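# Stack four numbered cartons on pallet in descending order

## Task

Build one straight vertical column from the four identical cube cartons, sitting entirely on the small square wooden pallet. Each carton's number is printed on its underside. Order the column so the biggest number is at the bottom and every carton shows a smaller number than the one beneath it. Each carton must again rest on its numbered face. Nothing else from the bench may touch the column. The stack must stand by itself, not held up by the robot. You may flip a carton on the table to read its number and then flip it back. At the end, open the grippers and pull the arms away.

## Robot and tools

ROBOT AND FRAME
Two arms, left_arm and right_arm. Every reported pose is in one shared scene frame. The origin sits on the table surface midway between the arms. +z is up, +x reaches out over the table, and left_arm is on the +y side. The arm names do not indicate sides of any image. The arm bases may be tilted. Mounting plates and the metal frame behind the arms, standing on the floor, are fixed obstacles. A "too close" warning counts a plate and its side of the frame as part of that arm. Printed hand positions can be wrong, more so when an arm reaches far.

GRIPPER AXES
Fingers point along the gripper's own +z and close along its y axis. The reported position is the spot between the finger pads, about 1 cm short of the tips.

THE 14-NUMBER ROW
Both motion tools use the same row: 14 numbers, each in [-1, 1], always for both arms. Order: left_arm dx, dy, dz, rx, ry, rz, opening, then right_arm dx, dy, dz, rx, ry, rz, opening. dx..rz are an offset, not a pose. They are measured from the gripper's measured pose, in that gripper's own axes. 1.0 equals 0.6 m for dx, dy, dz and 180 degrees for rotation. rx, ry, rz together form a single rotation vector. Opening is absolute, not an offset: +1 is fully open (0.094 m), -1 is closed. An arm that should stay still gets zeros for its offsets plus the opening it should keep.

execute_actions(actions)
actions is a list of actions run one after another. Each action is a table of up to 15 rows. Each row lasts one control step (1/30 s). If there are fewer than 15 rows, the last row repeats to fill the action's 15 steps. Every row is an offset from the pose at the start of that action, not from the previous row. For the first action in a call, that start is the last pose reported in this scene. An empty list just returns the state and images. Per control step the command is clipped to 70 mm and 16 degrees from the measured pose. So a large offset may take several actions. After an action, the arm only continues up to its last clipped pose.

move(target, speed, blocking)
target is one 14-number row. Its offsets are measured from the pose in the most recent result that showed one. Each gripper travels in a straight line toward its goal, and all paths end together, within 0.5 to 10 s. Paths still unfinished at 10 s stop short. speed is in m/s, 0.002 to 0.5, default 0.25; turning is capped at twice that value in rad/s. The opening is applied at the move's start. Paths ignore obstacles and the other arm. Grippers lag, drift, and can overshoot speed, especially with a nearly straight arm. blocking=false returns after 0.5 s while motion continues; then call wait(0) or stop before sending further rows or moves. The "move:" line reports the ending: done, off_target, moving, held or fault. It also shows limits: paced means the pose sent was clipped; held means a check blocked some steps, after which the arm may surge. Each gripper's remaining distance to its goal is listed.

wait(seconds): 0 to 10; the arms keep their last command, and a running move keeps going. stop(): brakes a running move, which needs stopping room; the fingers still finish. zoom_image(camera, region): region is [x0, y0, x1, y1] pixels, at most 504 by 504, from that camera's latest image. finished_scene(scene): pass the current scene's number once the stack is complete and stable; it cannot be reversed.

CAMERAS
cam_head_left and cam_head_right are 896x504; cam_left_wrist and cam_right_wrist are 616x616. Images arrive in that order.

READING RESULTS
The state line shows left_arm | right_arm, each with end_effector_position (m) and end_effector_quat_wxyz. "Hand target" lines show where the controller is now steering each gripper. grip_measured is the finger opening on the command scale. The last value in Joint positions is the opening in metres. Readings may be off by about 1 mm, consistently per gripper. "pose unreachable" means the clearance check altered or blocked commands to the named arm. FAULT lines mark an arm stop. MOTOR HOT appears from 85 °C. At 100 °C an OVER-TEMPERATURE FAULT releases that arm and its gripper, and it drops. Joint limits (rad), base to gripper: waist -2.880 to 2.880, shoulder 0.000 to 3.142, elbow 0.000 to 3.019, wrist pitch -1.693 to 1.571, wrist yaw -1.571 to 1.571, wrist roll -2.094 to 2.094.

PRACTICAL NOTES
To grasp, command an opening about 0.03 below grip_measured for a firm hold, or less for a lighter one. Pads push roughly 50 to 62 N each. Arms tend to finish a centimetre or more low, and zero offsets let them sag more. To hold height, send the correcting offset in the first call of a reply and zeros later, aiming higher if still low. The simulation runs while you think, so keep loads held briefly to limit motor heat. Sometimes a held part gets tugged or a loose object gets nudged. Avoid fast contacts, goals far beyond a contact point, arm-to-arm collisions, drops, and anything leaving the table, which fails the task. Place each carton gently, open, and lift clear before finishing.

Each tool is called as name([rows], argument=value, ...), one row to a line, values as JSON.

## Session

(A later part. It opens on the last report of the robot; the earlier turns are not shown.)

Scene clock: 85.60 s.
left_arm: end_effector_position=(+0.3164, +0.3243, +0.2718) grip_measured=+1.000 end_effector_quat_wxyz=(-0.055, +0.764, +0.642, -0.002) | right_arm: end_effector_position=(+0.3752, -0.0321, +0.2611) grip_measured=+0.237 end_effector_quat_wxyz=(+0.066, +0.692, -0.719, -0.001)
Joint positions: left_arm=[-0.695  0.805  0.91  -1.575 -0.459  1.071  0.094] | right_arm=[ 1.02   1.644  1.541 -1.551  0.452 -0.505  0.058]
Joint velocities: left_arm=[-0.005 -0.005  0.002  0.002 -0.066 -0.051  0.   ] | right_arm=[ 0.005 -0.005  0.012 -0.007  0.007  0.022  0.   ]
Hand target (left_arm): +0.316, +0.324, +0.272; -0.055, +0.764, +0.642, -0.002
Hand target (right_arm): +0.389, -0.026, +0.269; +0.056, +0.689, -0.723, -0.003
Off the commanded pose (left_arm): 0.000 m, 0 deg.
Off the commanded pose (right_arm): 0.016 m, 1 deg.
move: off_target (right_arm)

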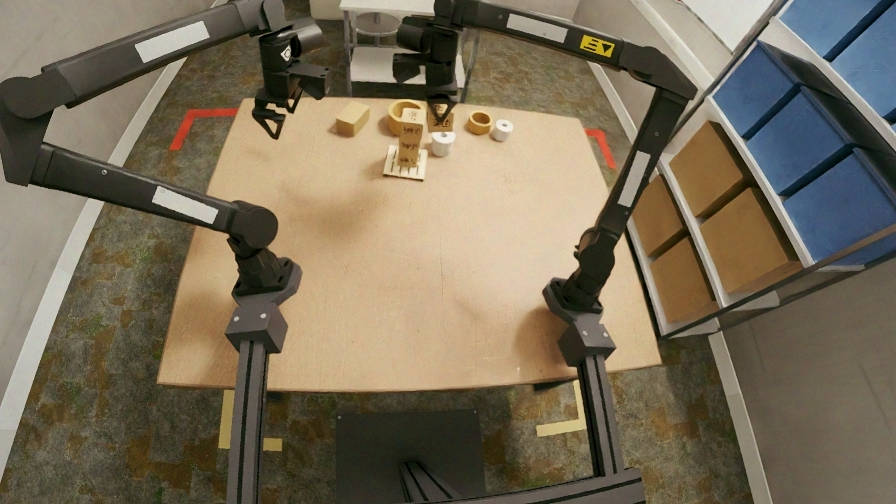

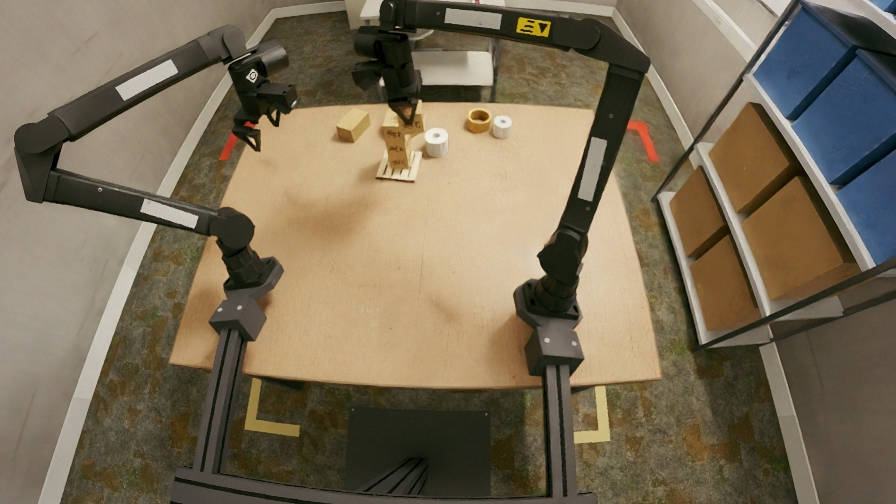

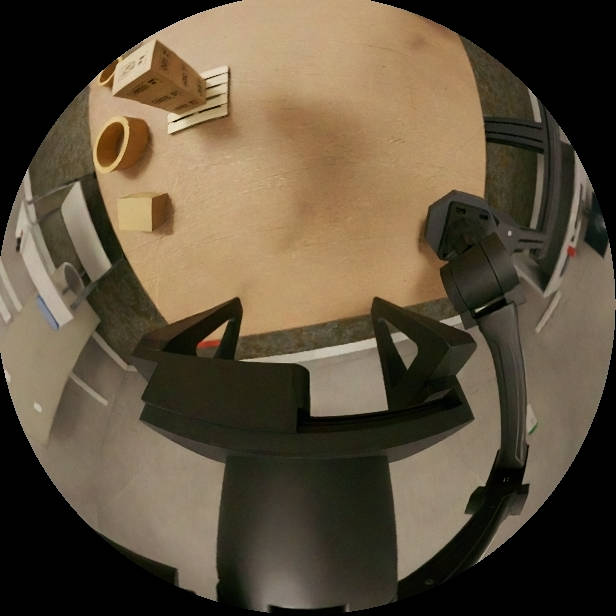

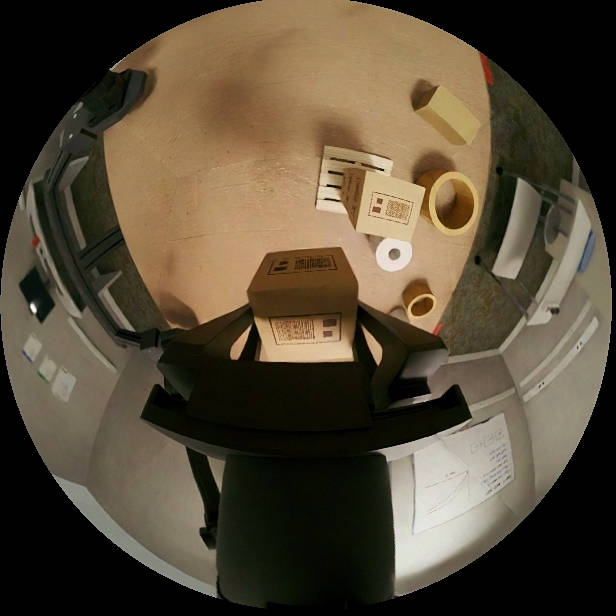

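move(target=[0,0,0,0,0,0,1,-0.125,-0.135,-0.04,0.034,-0.034,0.035,0.16], speed=0.08)

zoom_image(camera="cam_head_left", region=[350,50,470,190])

Scene clock: 87.90 s.
left_arm: end_effector_position=(+0.3164, +0.3243, +0.2718) grip_measured=+1.000 end_effector_quat_wxyz=(-0.055, +0.764, +0.642, -0.002) | right_arm: end_effector_position=(+0.4418, +0.0339, +0.2702) grip_measured=+0.237 end_effector_quat_wxyz=(+0.001, +0.668, -0.744, +0.005)
Joint positions: left_arm=[-0.695  0.805  0.91  -1.575 -0.459  1.071  0.094] | right_arm=[ 1.012  1.802  1.799 -1.51   0.493 -0.505  0.058]
Joint velocities: left_arm=[ 0.005 -0.015 -0.007  0.017 -0.022 -0.051  0.   ] | right_arm=[-0.015 -0.005 -0.007  0.007 -0.066 -0.037 -0.   ]
Hand target (left_arm): +0.316, +0.324, +0.272; -0.055, +0.764, +0.642, -0.002
Hand target (right_arm): +0.460, +0.041, +0.272; +0.011, -0.654, +0.756, -0.004
Off the commanded pose (left_arm): 0.000 m, 0 deg.
Off the commanded pose (right_arm): 0.020 m, 3 deg.
move: off_target (right_arm)

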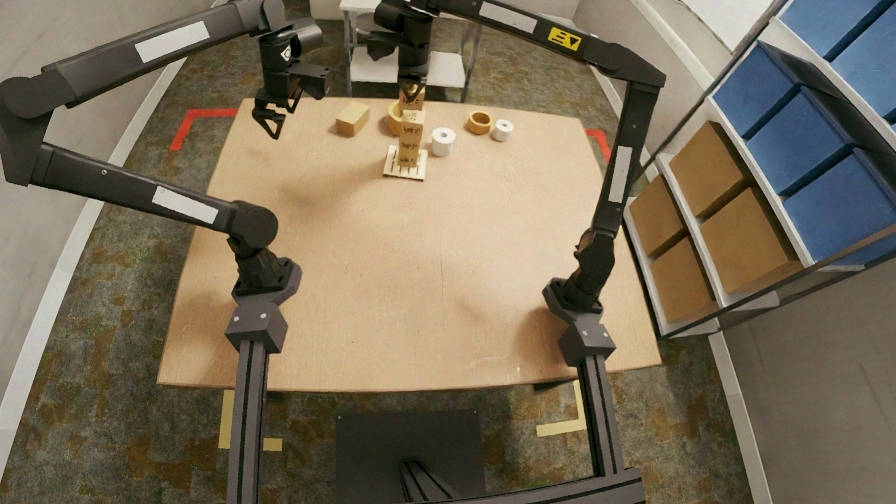

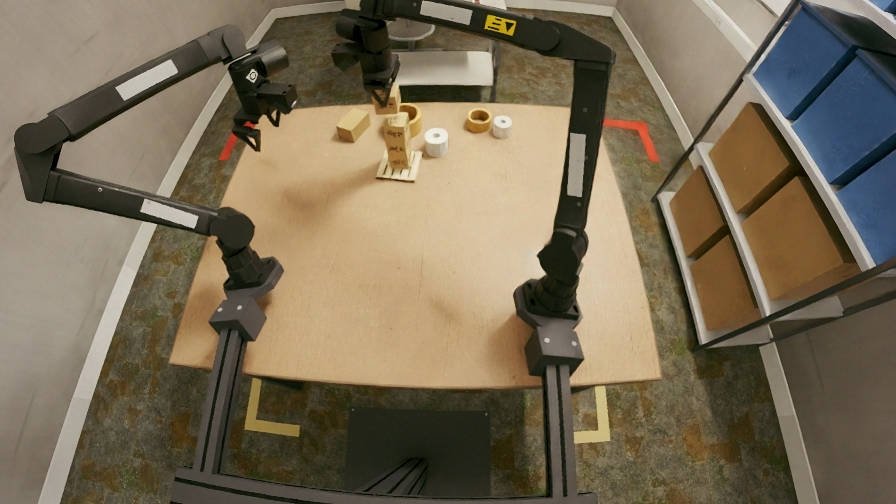

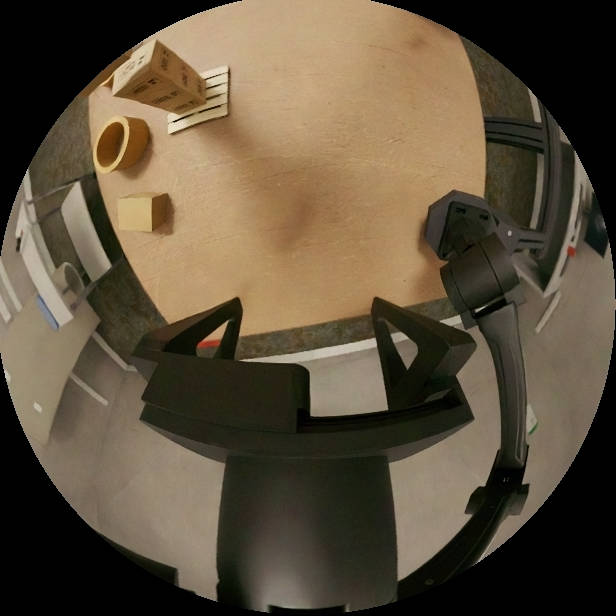

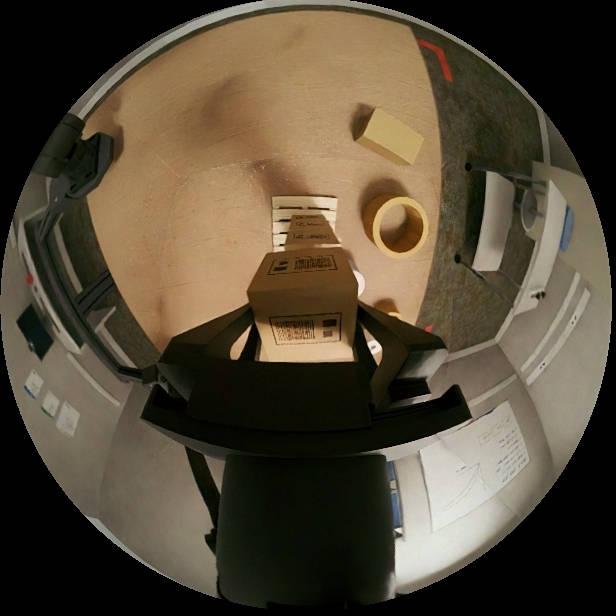

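Region (350, 50, 470, 190) of cam_head_left's 896x504 image, scaled by 3.600, with more detail than that image has; it fills the left 432 columns of this view, and the rest is white.

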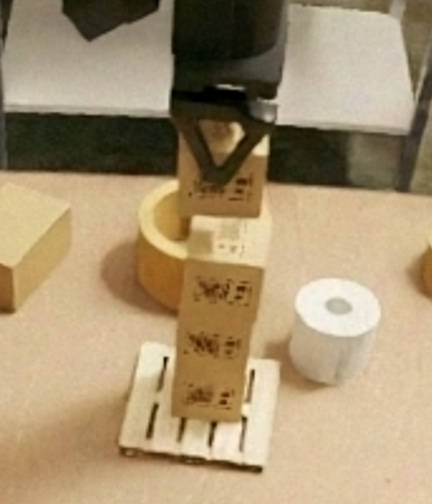

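move(target=[0,0,0,0,0,0,1,0.005,-0.01,0.055,0,0,0.015,0.16], speed=0.04)

zoom_image(camera="cam_head_left", region=[350,50,470,190])

Scene clock: 89.20 s.
left_arm: end_effector_position=(+0.3164, +0.3243, +0.2718) grip_measured=+1.000 end_effector_quat_wxyz=(-0.055, +0.764, +0.642, -0.002) | right_arm: end_effector_position=(+0.4455, +0.0331, +0.2459) grip_measured=+0.237 end_effector_quat_wxyz=(+0.004, -0.655, +0.756, -0.004)
Joint positions: left_arm=[-0.695  0.805  0.91  -1.575 -0.459  1.071  0.094] | right_arm=[ 0.986  1.802  1.747 -1.432  0.491 -0.505  0.058]
Joint velocities: left_arm=[ 0.005 -0.024 -0.012 -0.002 -0.066 -0.051  0.   ] | right_arm=[ 0.005 -0.005 -0.017 -0.002  0.022  0.007  0.001]
Hand target (left_arm): +0.316, +0.324, +0.272; -0.055, +0.764, +0.642, -0.002
Hand target (right_arm): +0.448, +0.030, +0.238; -0.001, -0.650, +0.760, -0.005
Off the commanded pose (left_arm): 0.000 m, 0 deg.
Off the commanded pose (right_arm): 0.009 m, 1 deg.
move: done

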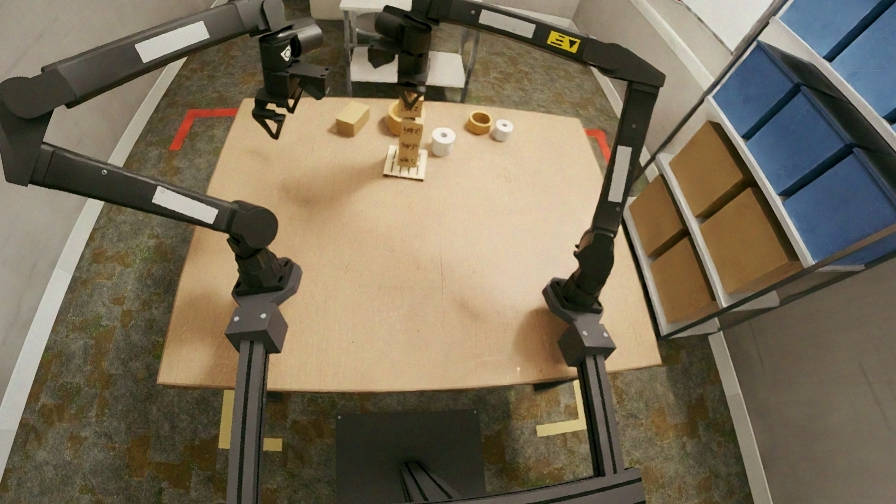

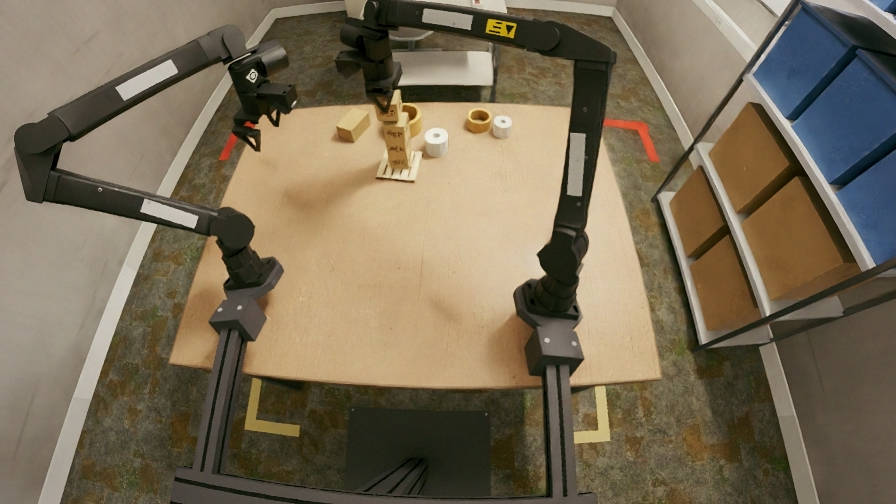

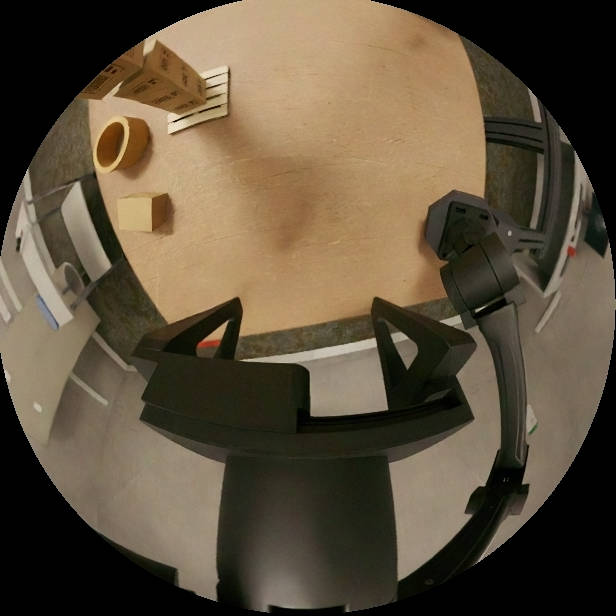

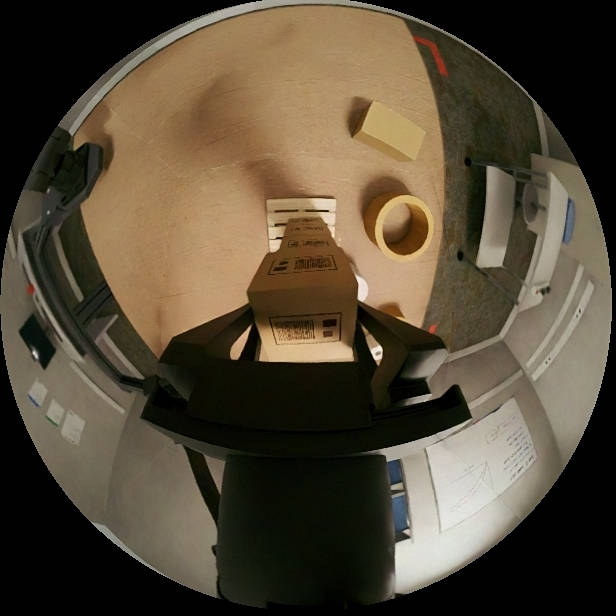

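Region (350, 50, 470, 190) of cam_head_left's 896x504 image, scaled by 3.600, with more detail than that image has; it fills the left 432 columns of this view, and the rest is white.

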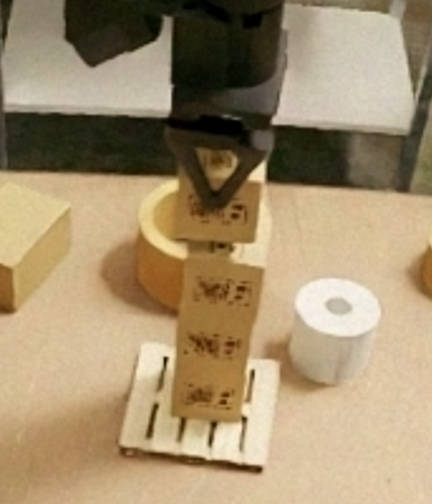

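Needs ~9 mm toward −y.

move(target=[0,0,0,0,0,0,1,0.022,-0.004,0.025,0,0,0,0.16], speed=0.03)

zoom_image(camera="cam_head_left", region=[350,50,470,190])

Scene clock: 96.40 s.
left_arm: end_effector_position=(+0.3164, +0.3243, +0.2718) grip_measured=+1.000 end_effector_quat_wxyz=(-0.055, +0.764, +0.642, -0.002) | right_arm: end_effector_position=(+0.4375, +0.0298, +0.2246) grip_measured=+0.237 end_effector_quat_wxyz=(-0.005, -0.658, +0.753, -0.005)
Joint positions: left_arm=[-0.695  0.805  0.91  -1.575 -0.459  1.071  0.094] | right_arm=[ 0.975  1.801  1.691 -1.39   0.489 -0.517  0.058]
Joint velocities: left_arm=[-0.005 -0.005 -0.002  0.007  0.007 -0.066  0.   ] | right_arm=[-0.005  0.005  0.007 -0.007  0.051 -0.037 -0.   ]
Hand target (left_arm): +0.316, +0.324, +0.272; -0.055, +0.764, +0.642, -0.002
Hand target (right_arm): +0.446, +0.020, +0.231; +0.003, -0.655, +0.756, -0.004
Off the commanded pose (left_arm): 0.000 m, 0 deg.
Off the commanded pose (right_arm): 0.015 m, 1 deg.
move: off_target (right_arm)

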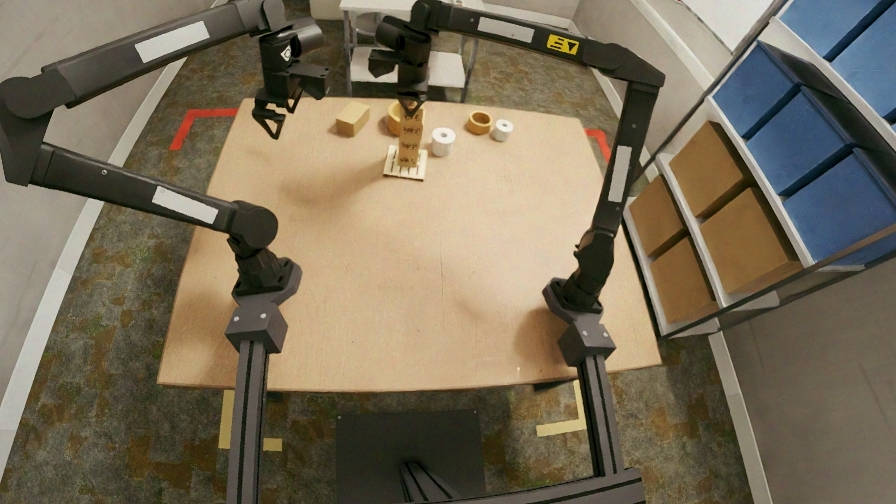

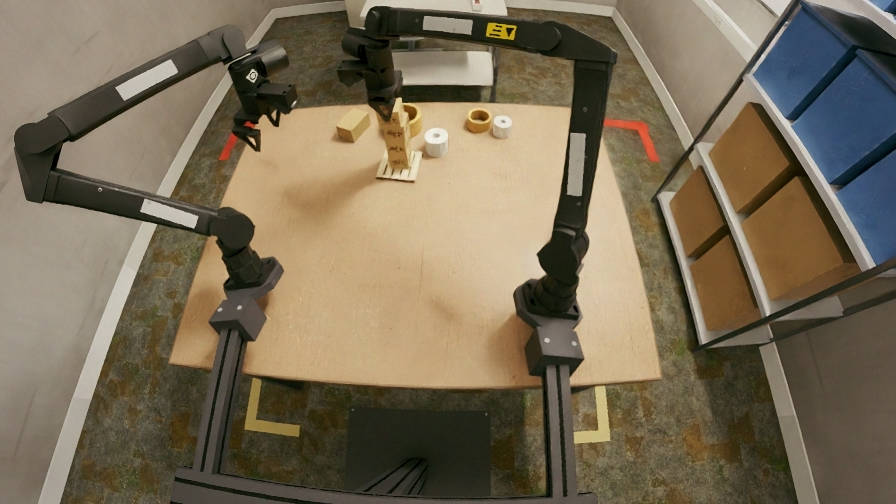

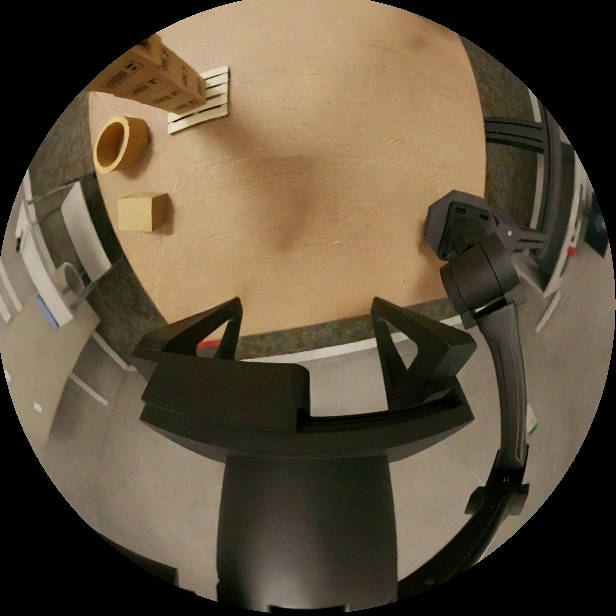

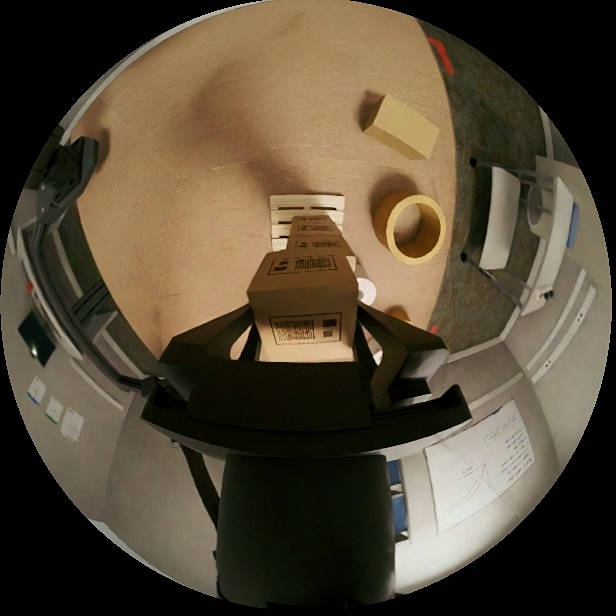

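Region (350, 50, 470, 190) of cam_head_left's 896x504 image, scaled by 3.600, with more detail than that image has; it fills the left 432 columns of this view, and the rest is white.

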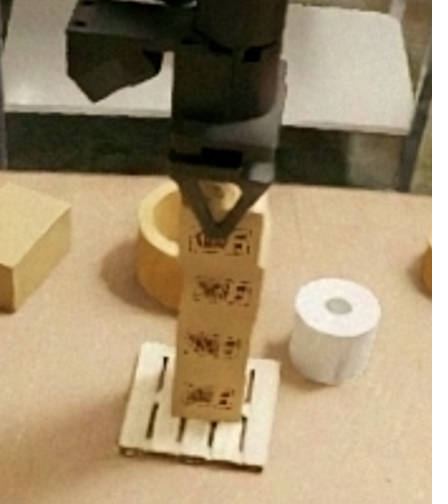

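Landed off by several mm; relift.

move(target=[0,0,0,0,0,0,1,0,0,-0.05,0,0,0,0.16], speed=0.03)

move(target=[0,0,0,0,0,0,1,0.02,-0.03,-0.012,0,0,0,0.16], speed=0.03)

zoom_image(camera="cam_head_left", region=[350,50,470,190])

Scene clock: 97.97 s.
left_arm: end_effector_position=(+0.3164, +0.3243, +0.2718) grip_measured=+1.000 end_effector_quat_wxyz=(-0.055, +0.764, +0.642, -0.002) | right_arm: end_effector_position=(+0.4249, +0.0206, +0.2277) grip_measured=+0.237 end_effector_quat_wxyz=(+0.033, +0.668, -0.743, +0.011)
Joint positions: left_arm=[-0.695  0.805  0.91  -1.575 -0.459  1.071  0.094] | right_arm=[ 0.984  1.801  1.691 -1.46   0.489 -0.504  0.058]
Joint velocities: left_arm=[-0.005 -0.005  0.002 -0.017  0.051 -0.007  0.   ] | right_arm=[-0.005  0.005 -0.002  0.002 -0.081 -0.022 -0.001]
Hand target (left_arm): +0.316, +0.324, +0.272; -0.055, +0.764, +0.642, -0.002
Hand target (right_arm): +0.436, +0.029, +0.255; -0.005, -0.658, +0.753, -0.005
Off the commanded pose (left_arm): 0.000 m, 0 deg.
Off the commanded pose (right_arm): 0.031 m, 4 deg.
move: off_target (right_arm)

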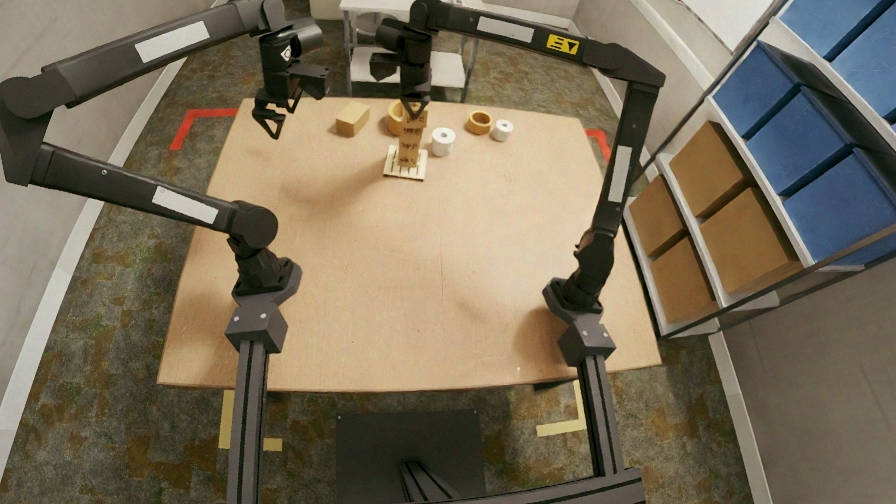

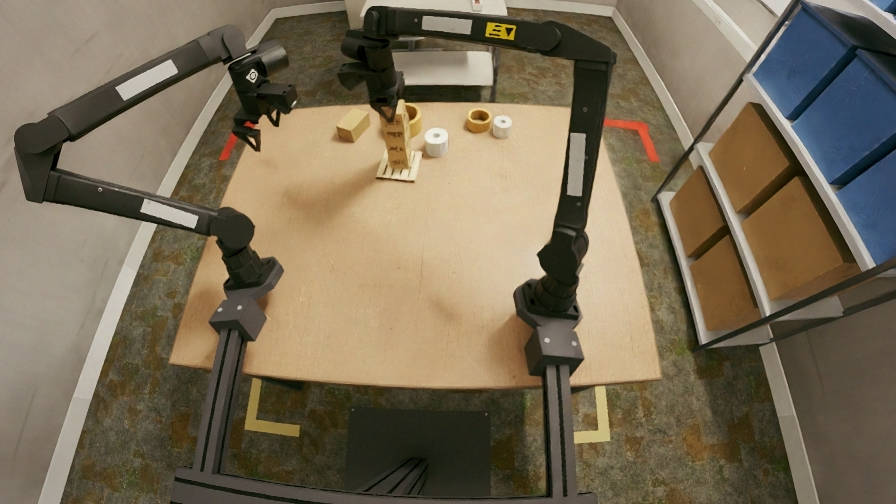

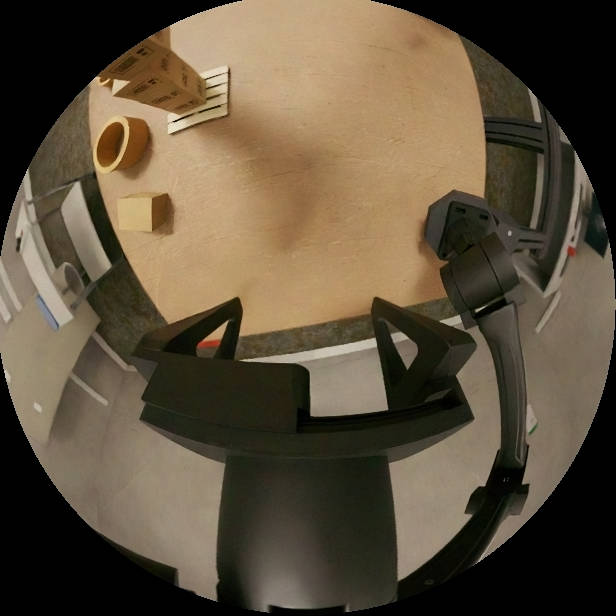

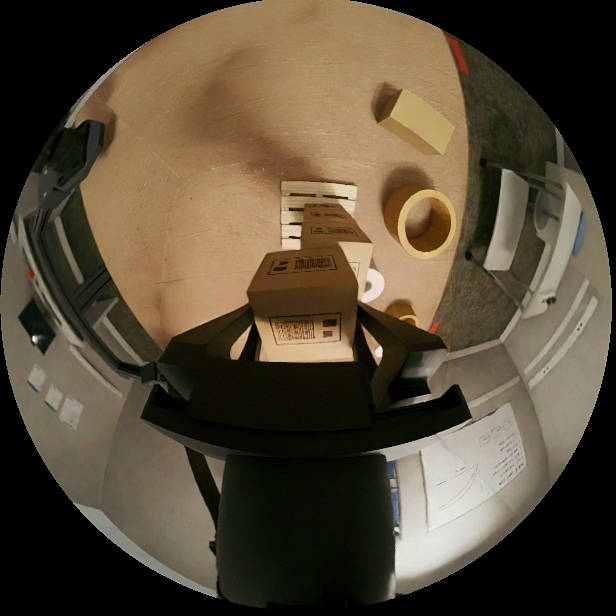

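Scene clock: 98.97 s.
left_arm: end_effector_position=(+0.3164, +0.3243, +0.2718) grip_measured=+1.000 end_effector_quat_wxyz=(-0.055, +0.764, +0.642, -0.002) | right_arm: end_effector_position=(+0.4261, +0.0152, +0.2258) grip_measured=+0.237 end_effector_quat_wxyz=(+0.040, +0.673, -0.739, +0.012)
Joint positions: left_arm=[-0.695  0.805  0.91  -1.575 -0.459  1.071  0.094] | right_arm=[ 0.976  1.801  1.691 -1.473  0.489 -0.518  0.058]
Joint velocities: left_arm=[-0.015 -0.015 -0.002 -0.017  0.022  0.007  0.   ] | right_arm=[-0.005  0.005  0.007  0.017  0.022  0.007 -0.   ]
Hand target (left_arm): +0.316, +0.324, +0.272; -0.055, +0.764, +0.642, -0.002
Hand target (right_arm): +0.441, +0.007, +0.235; -0.032, -0.668, +0.743, -0.011
Off the commanded pose (left_arm): 0.000 m, 0 deg.
Off the commanded pose (right_arm): 0.020 m, 1 deg.
move: off_target (right_arm)

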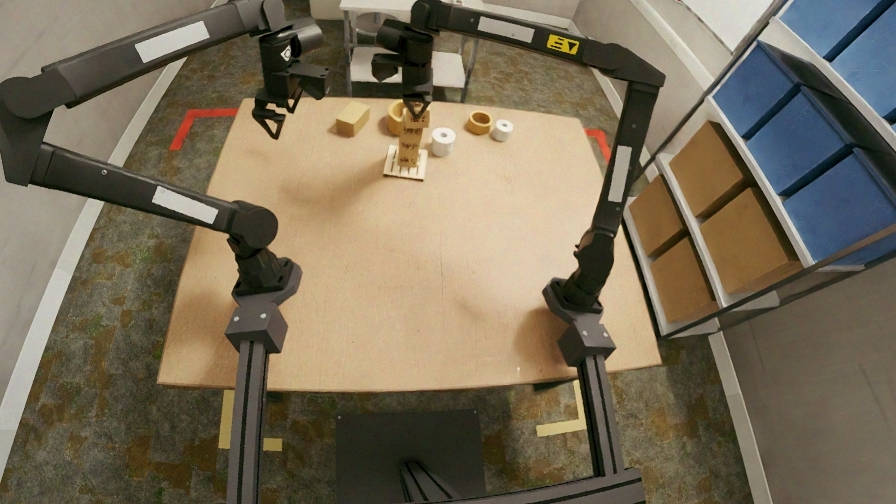

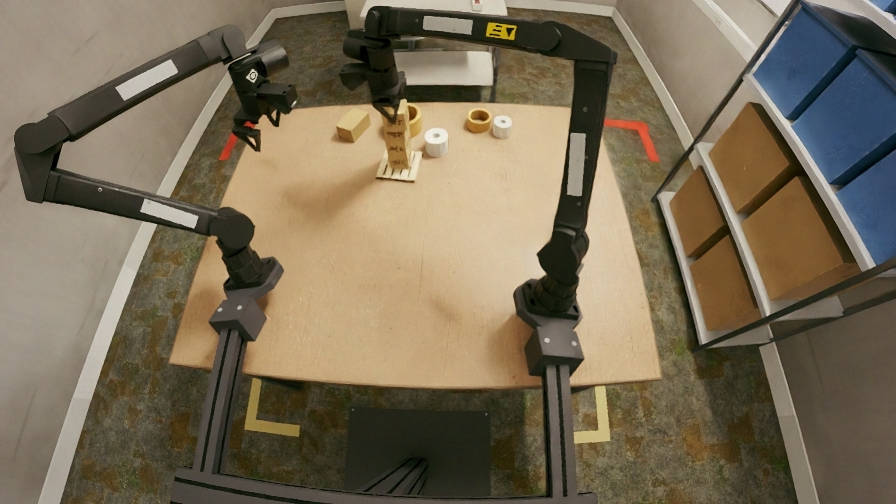

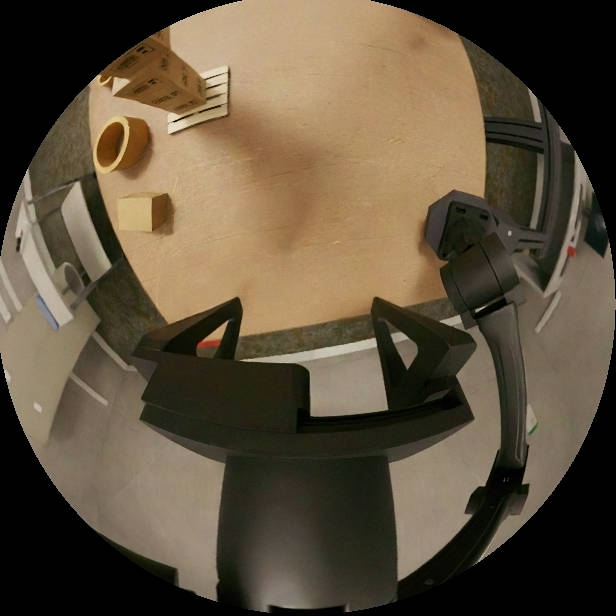

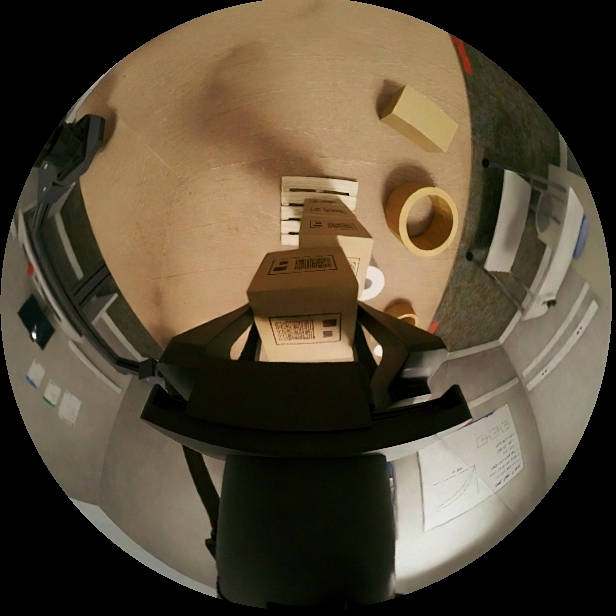

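Region (350, 50, 470, 190) of cam_head_left's 896x504 image, scaled by 3.600, with more detail than that image has; it fills the left 432 columns of this view, and the rest is white.

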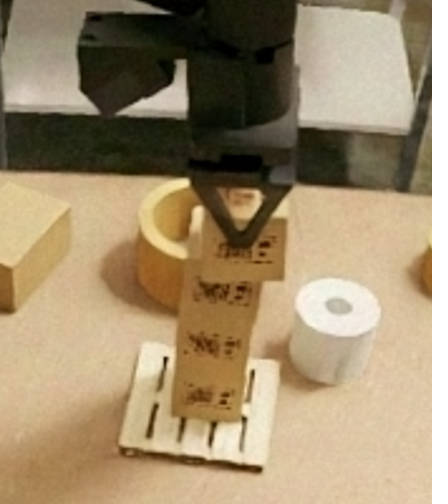

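move(target=[0,0,0,0,0,0,1,0,-0.02,-0.1,0,0,0,0.16], speed=0.06)

move(target=[0,0,0,0,0,0,1,-0.015,-0.045,-0.01,0.024,-0.024,0.015,0.16], speed=0.05)

Scene clock: 100.53 s.
left_arm: end_effector_position=(+0.3164, +0.3243, +0.2718) grip_measured=+1.000 end_effector_quat_wxyz=(-0.055, +0.764, +0.642, -0.002) | right_arm: end_effector_position=(+0.4340, +0.0056, +0.2723) grip_measured=+0.237 end_effector_quat_wxyz=(+0.056, +0.678, -0.733, +0.016)
Joint positions: left_arm=[-0.695  0.805  0.91  -1.575 -0.459  1.071  0.094] | right_arm=[ 0.996  1.801  1.812 -1.64   0.489 -0.494  0.058]
Joint velocities: left_arm=[-0.015 -0.005 -0.012 -0.002 -0.022  0.051  0.   ] | right_arm=[-0.005  0.005  0.007 -0.002  0.037 -0.007  0.001]
Hand target (left_arm): +0.316, +0.324, +0.272; -0.055, +0.764, +0.642, -0.002
Hand target (right_arm): +0.439, +0.018, +0.285; +0.040, +0.673, -0.739, +0.012
Off the commanded pose (left_arm): 0.000 m, 0 deg.
Off the commanded pose (right_arm): 0.019 m, 2 deg.
move: off_target (right_arm)

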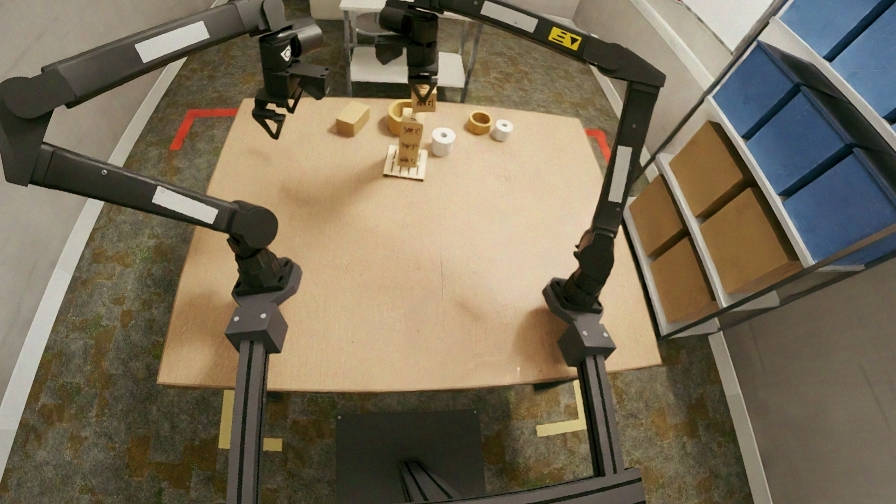

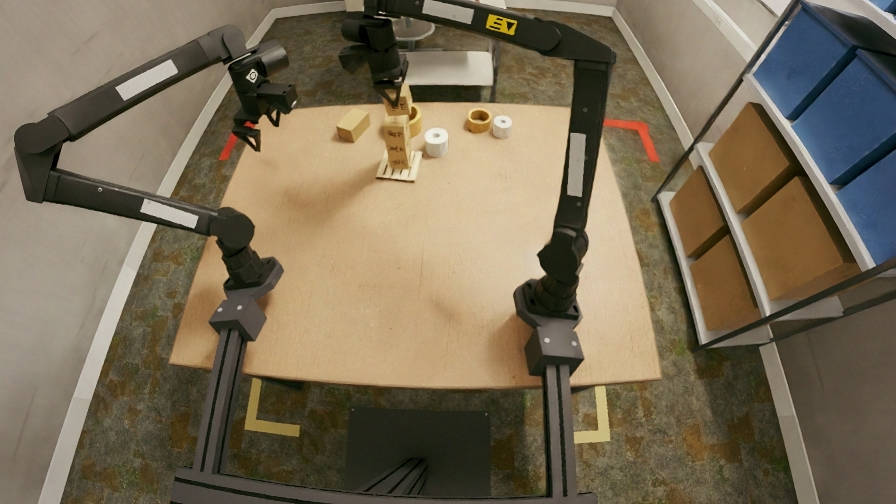

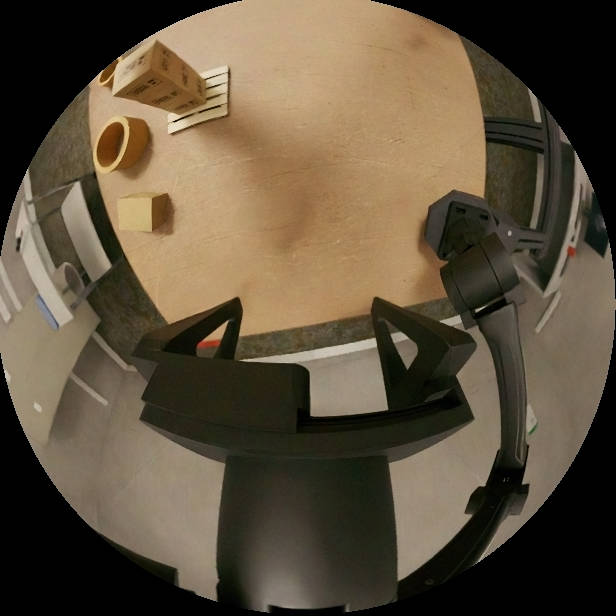

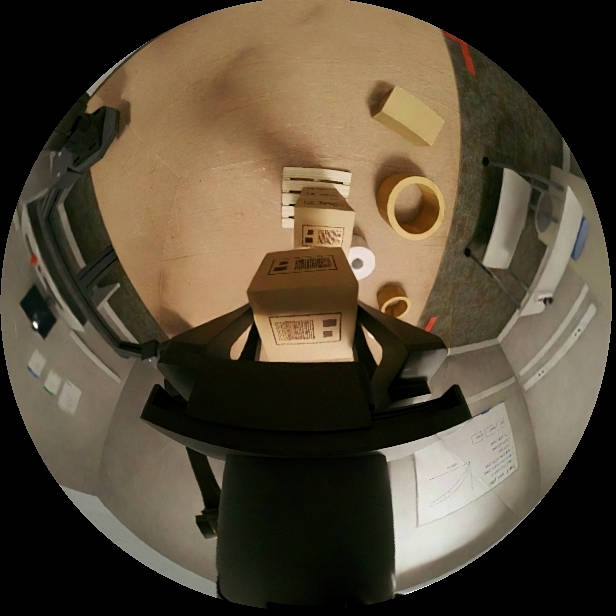

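Scene clock: 101.93 s.
left_arm: end_effector_position=(+0.3164, +0.3243, +0.2718) grip_measured=+1.000 end_effector_quat_wxyz=(-0.055, +0.764, +0.642, -0.002) | right_arm: end_effector_position=(+0.4503, +0.0206, +0.2706) grip_measured=+0.237 end_effector_quat_wxyz=(+0.011, +0.667, -0.744, +0.020)
Joint positions: left_arm=[-0.695  0.805  0.91  -1.575 -0.459  1.071  0.094] | right_arm=[ 0.995  1.801  1.812 -1.543  0.517 -0.508  0.058]
Joint velocities: left_arm=[-0.005 -0.005 -0.012 -0.012  0.007 -0.037  0.   ] | right_arm=[-0.015 -0.015  0.007 -0.002 -0.007  0.037 -0.001]
Hand target (left_arm): +0.316, +0.324, +0.272; -0.055, +0.764, +0.642, -0.002
Hand target (right_arm): +0.462, +0.013, +0.276; -0.002, -0.663, +0.749, -0.019
Off the commanded pose (left_arm): 0.000 m, 0 deg.
Off the commanded pose (right_arm): 0.015 m, 1 deg.
move: off_target (right_arm)

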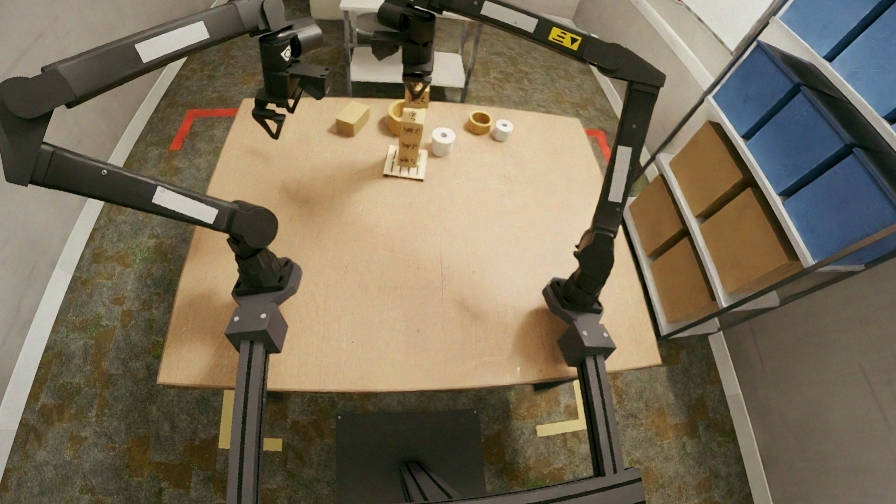

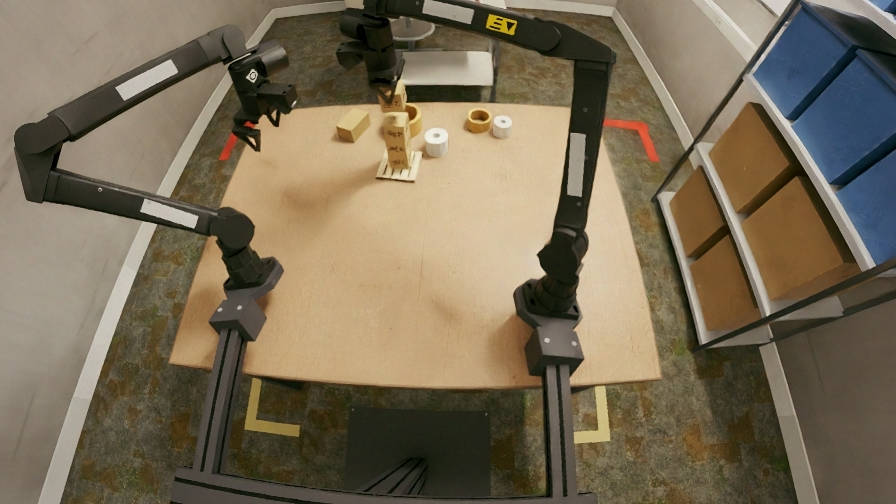

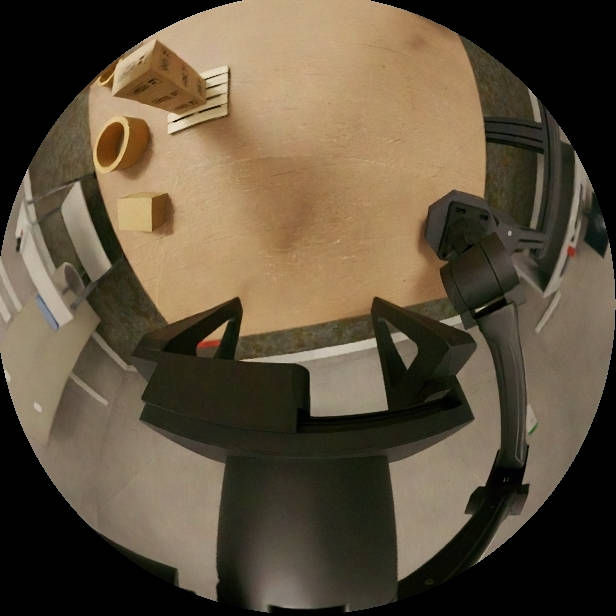

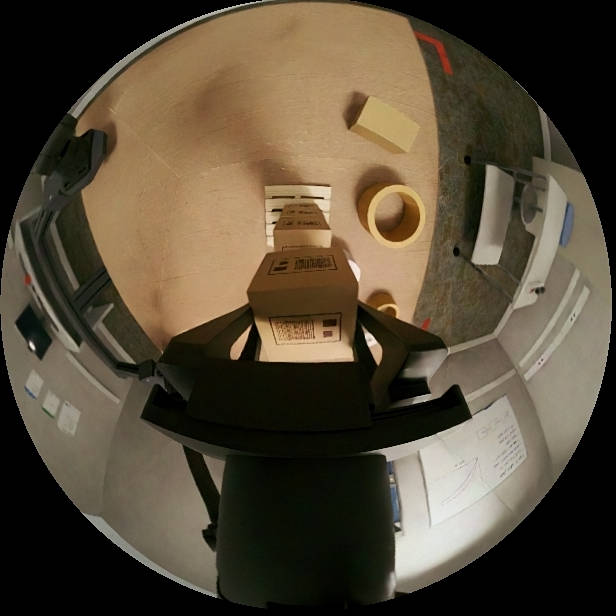

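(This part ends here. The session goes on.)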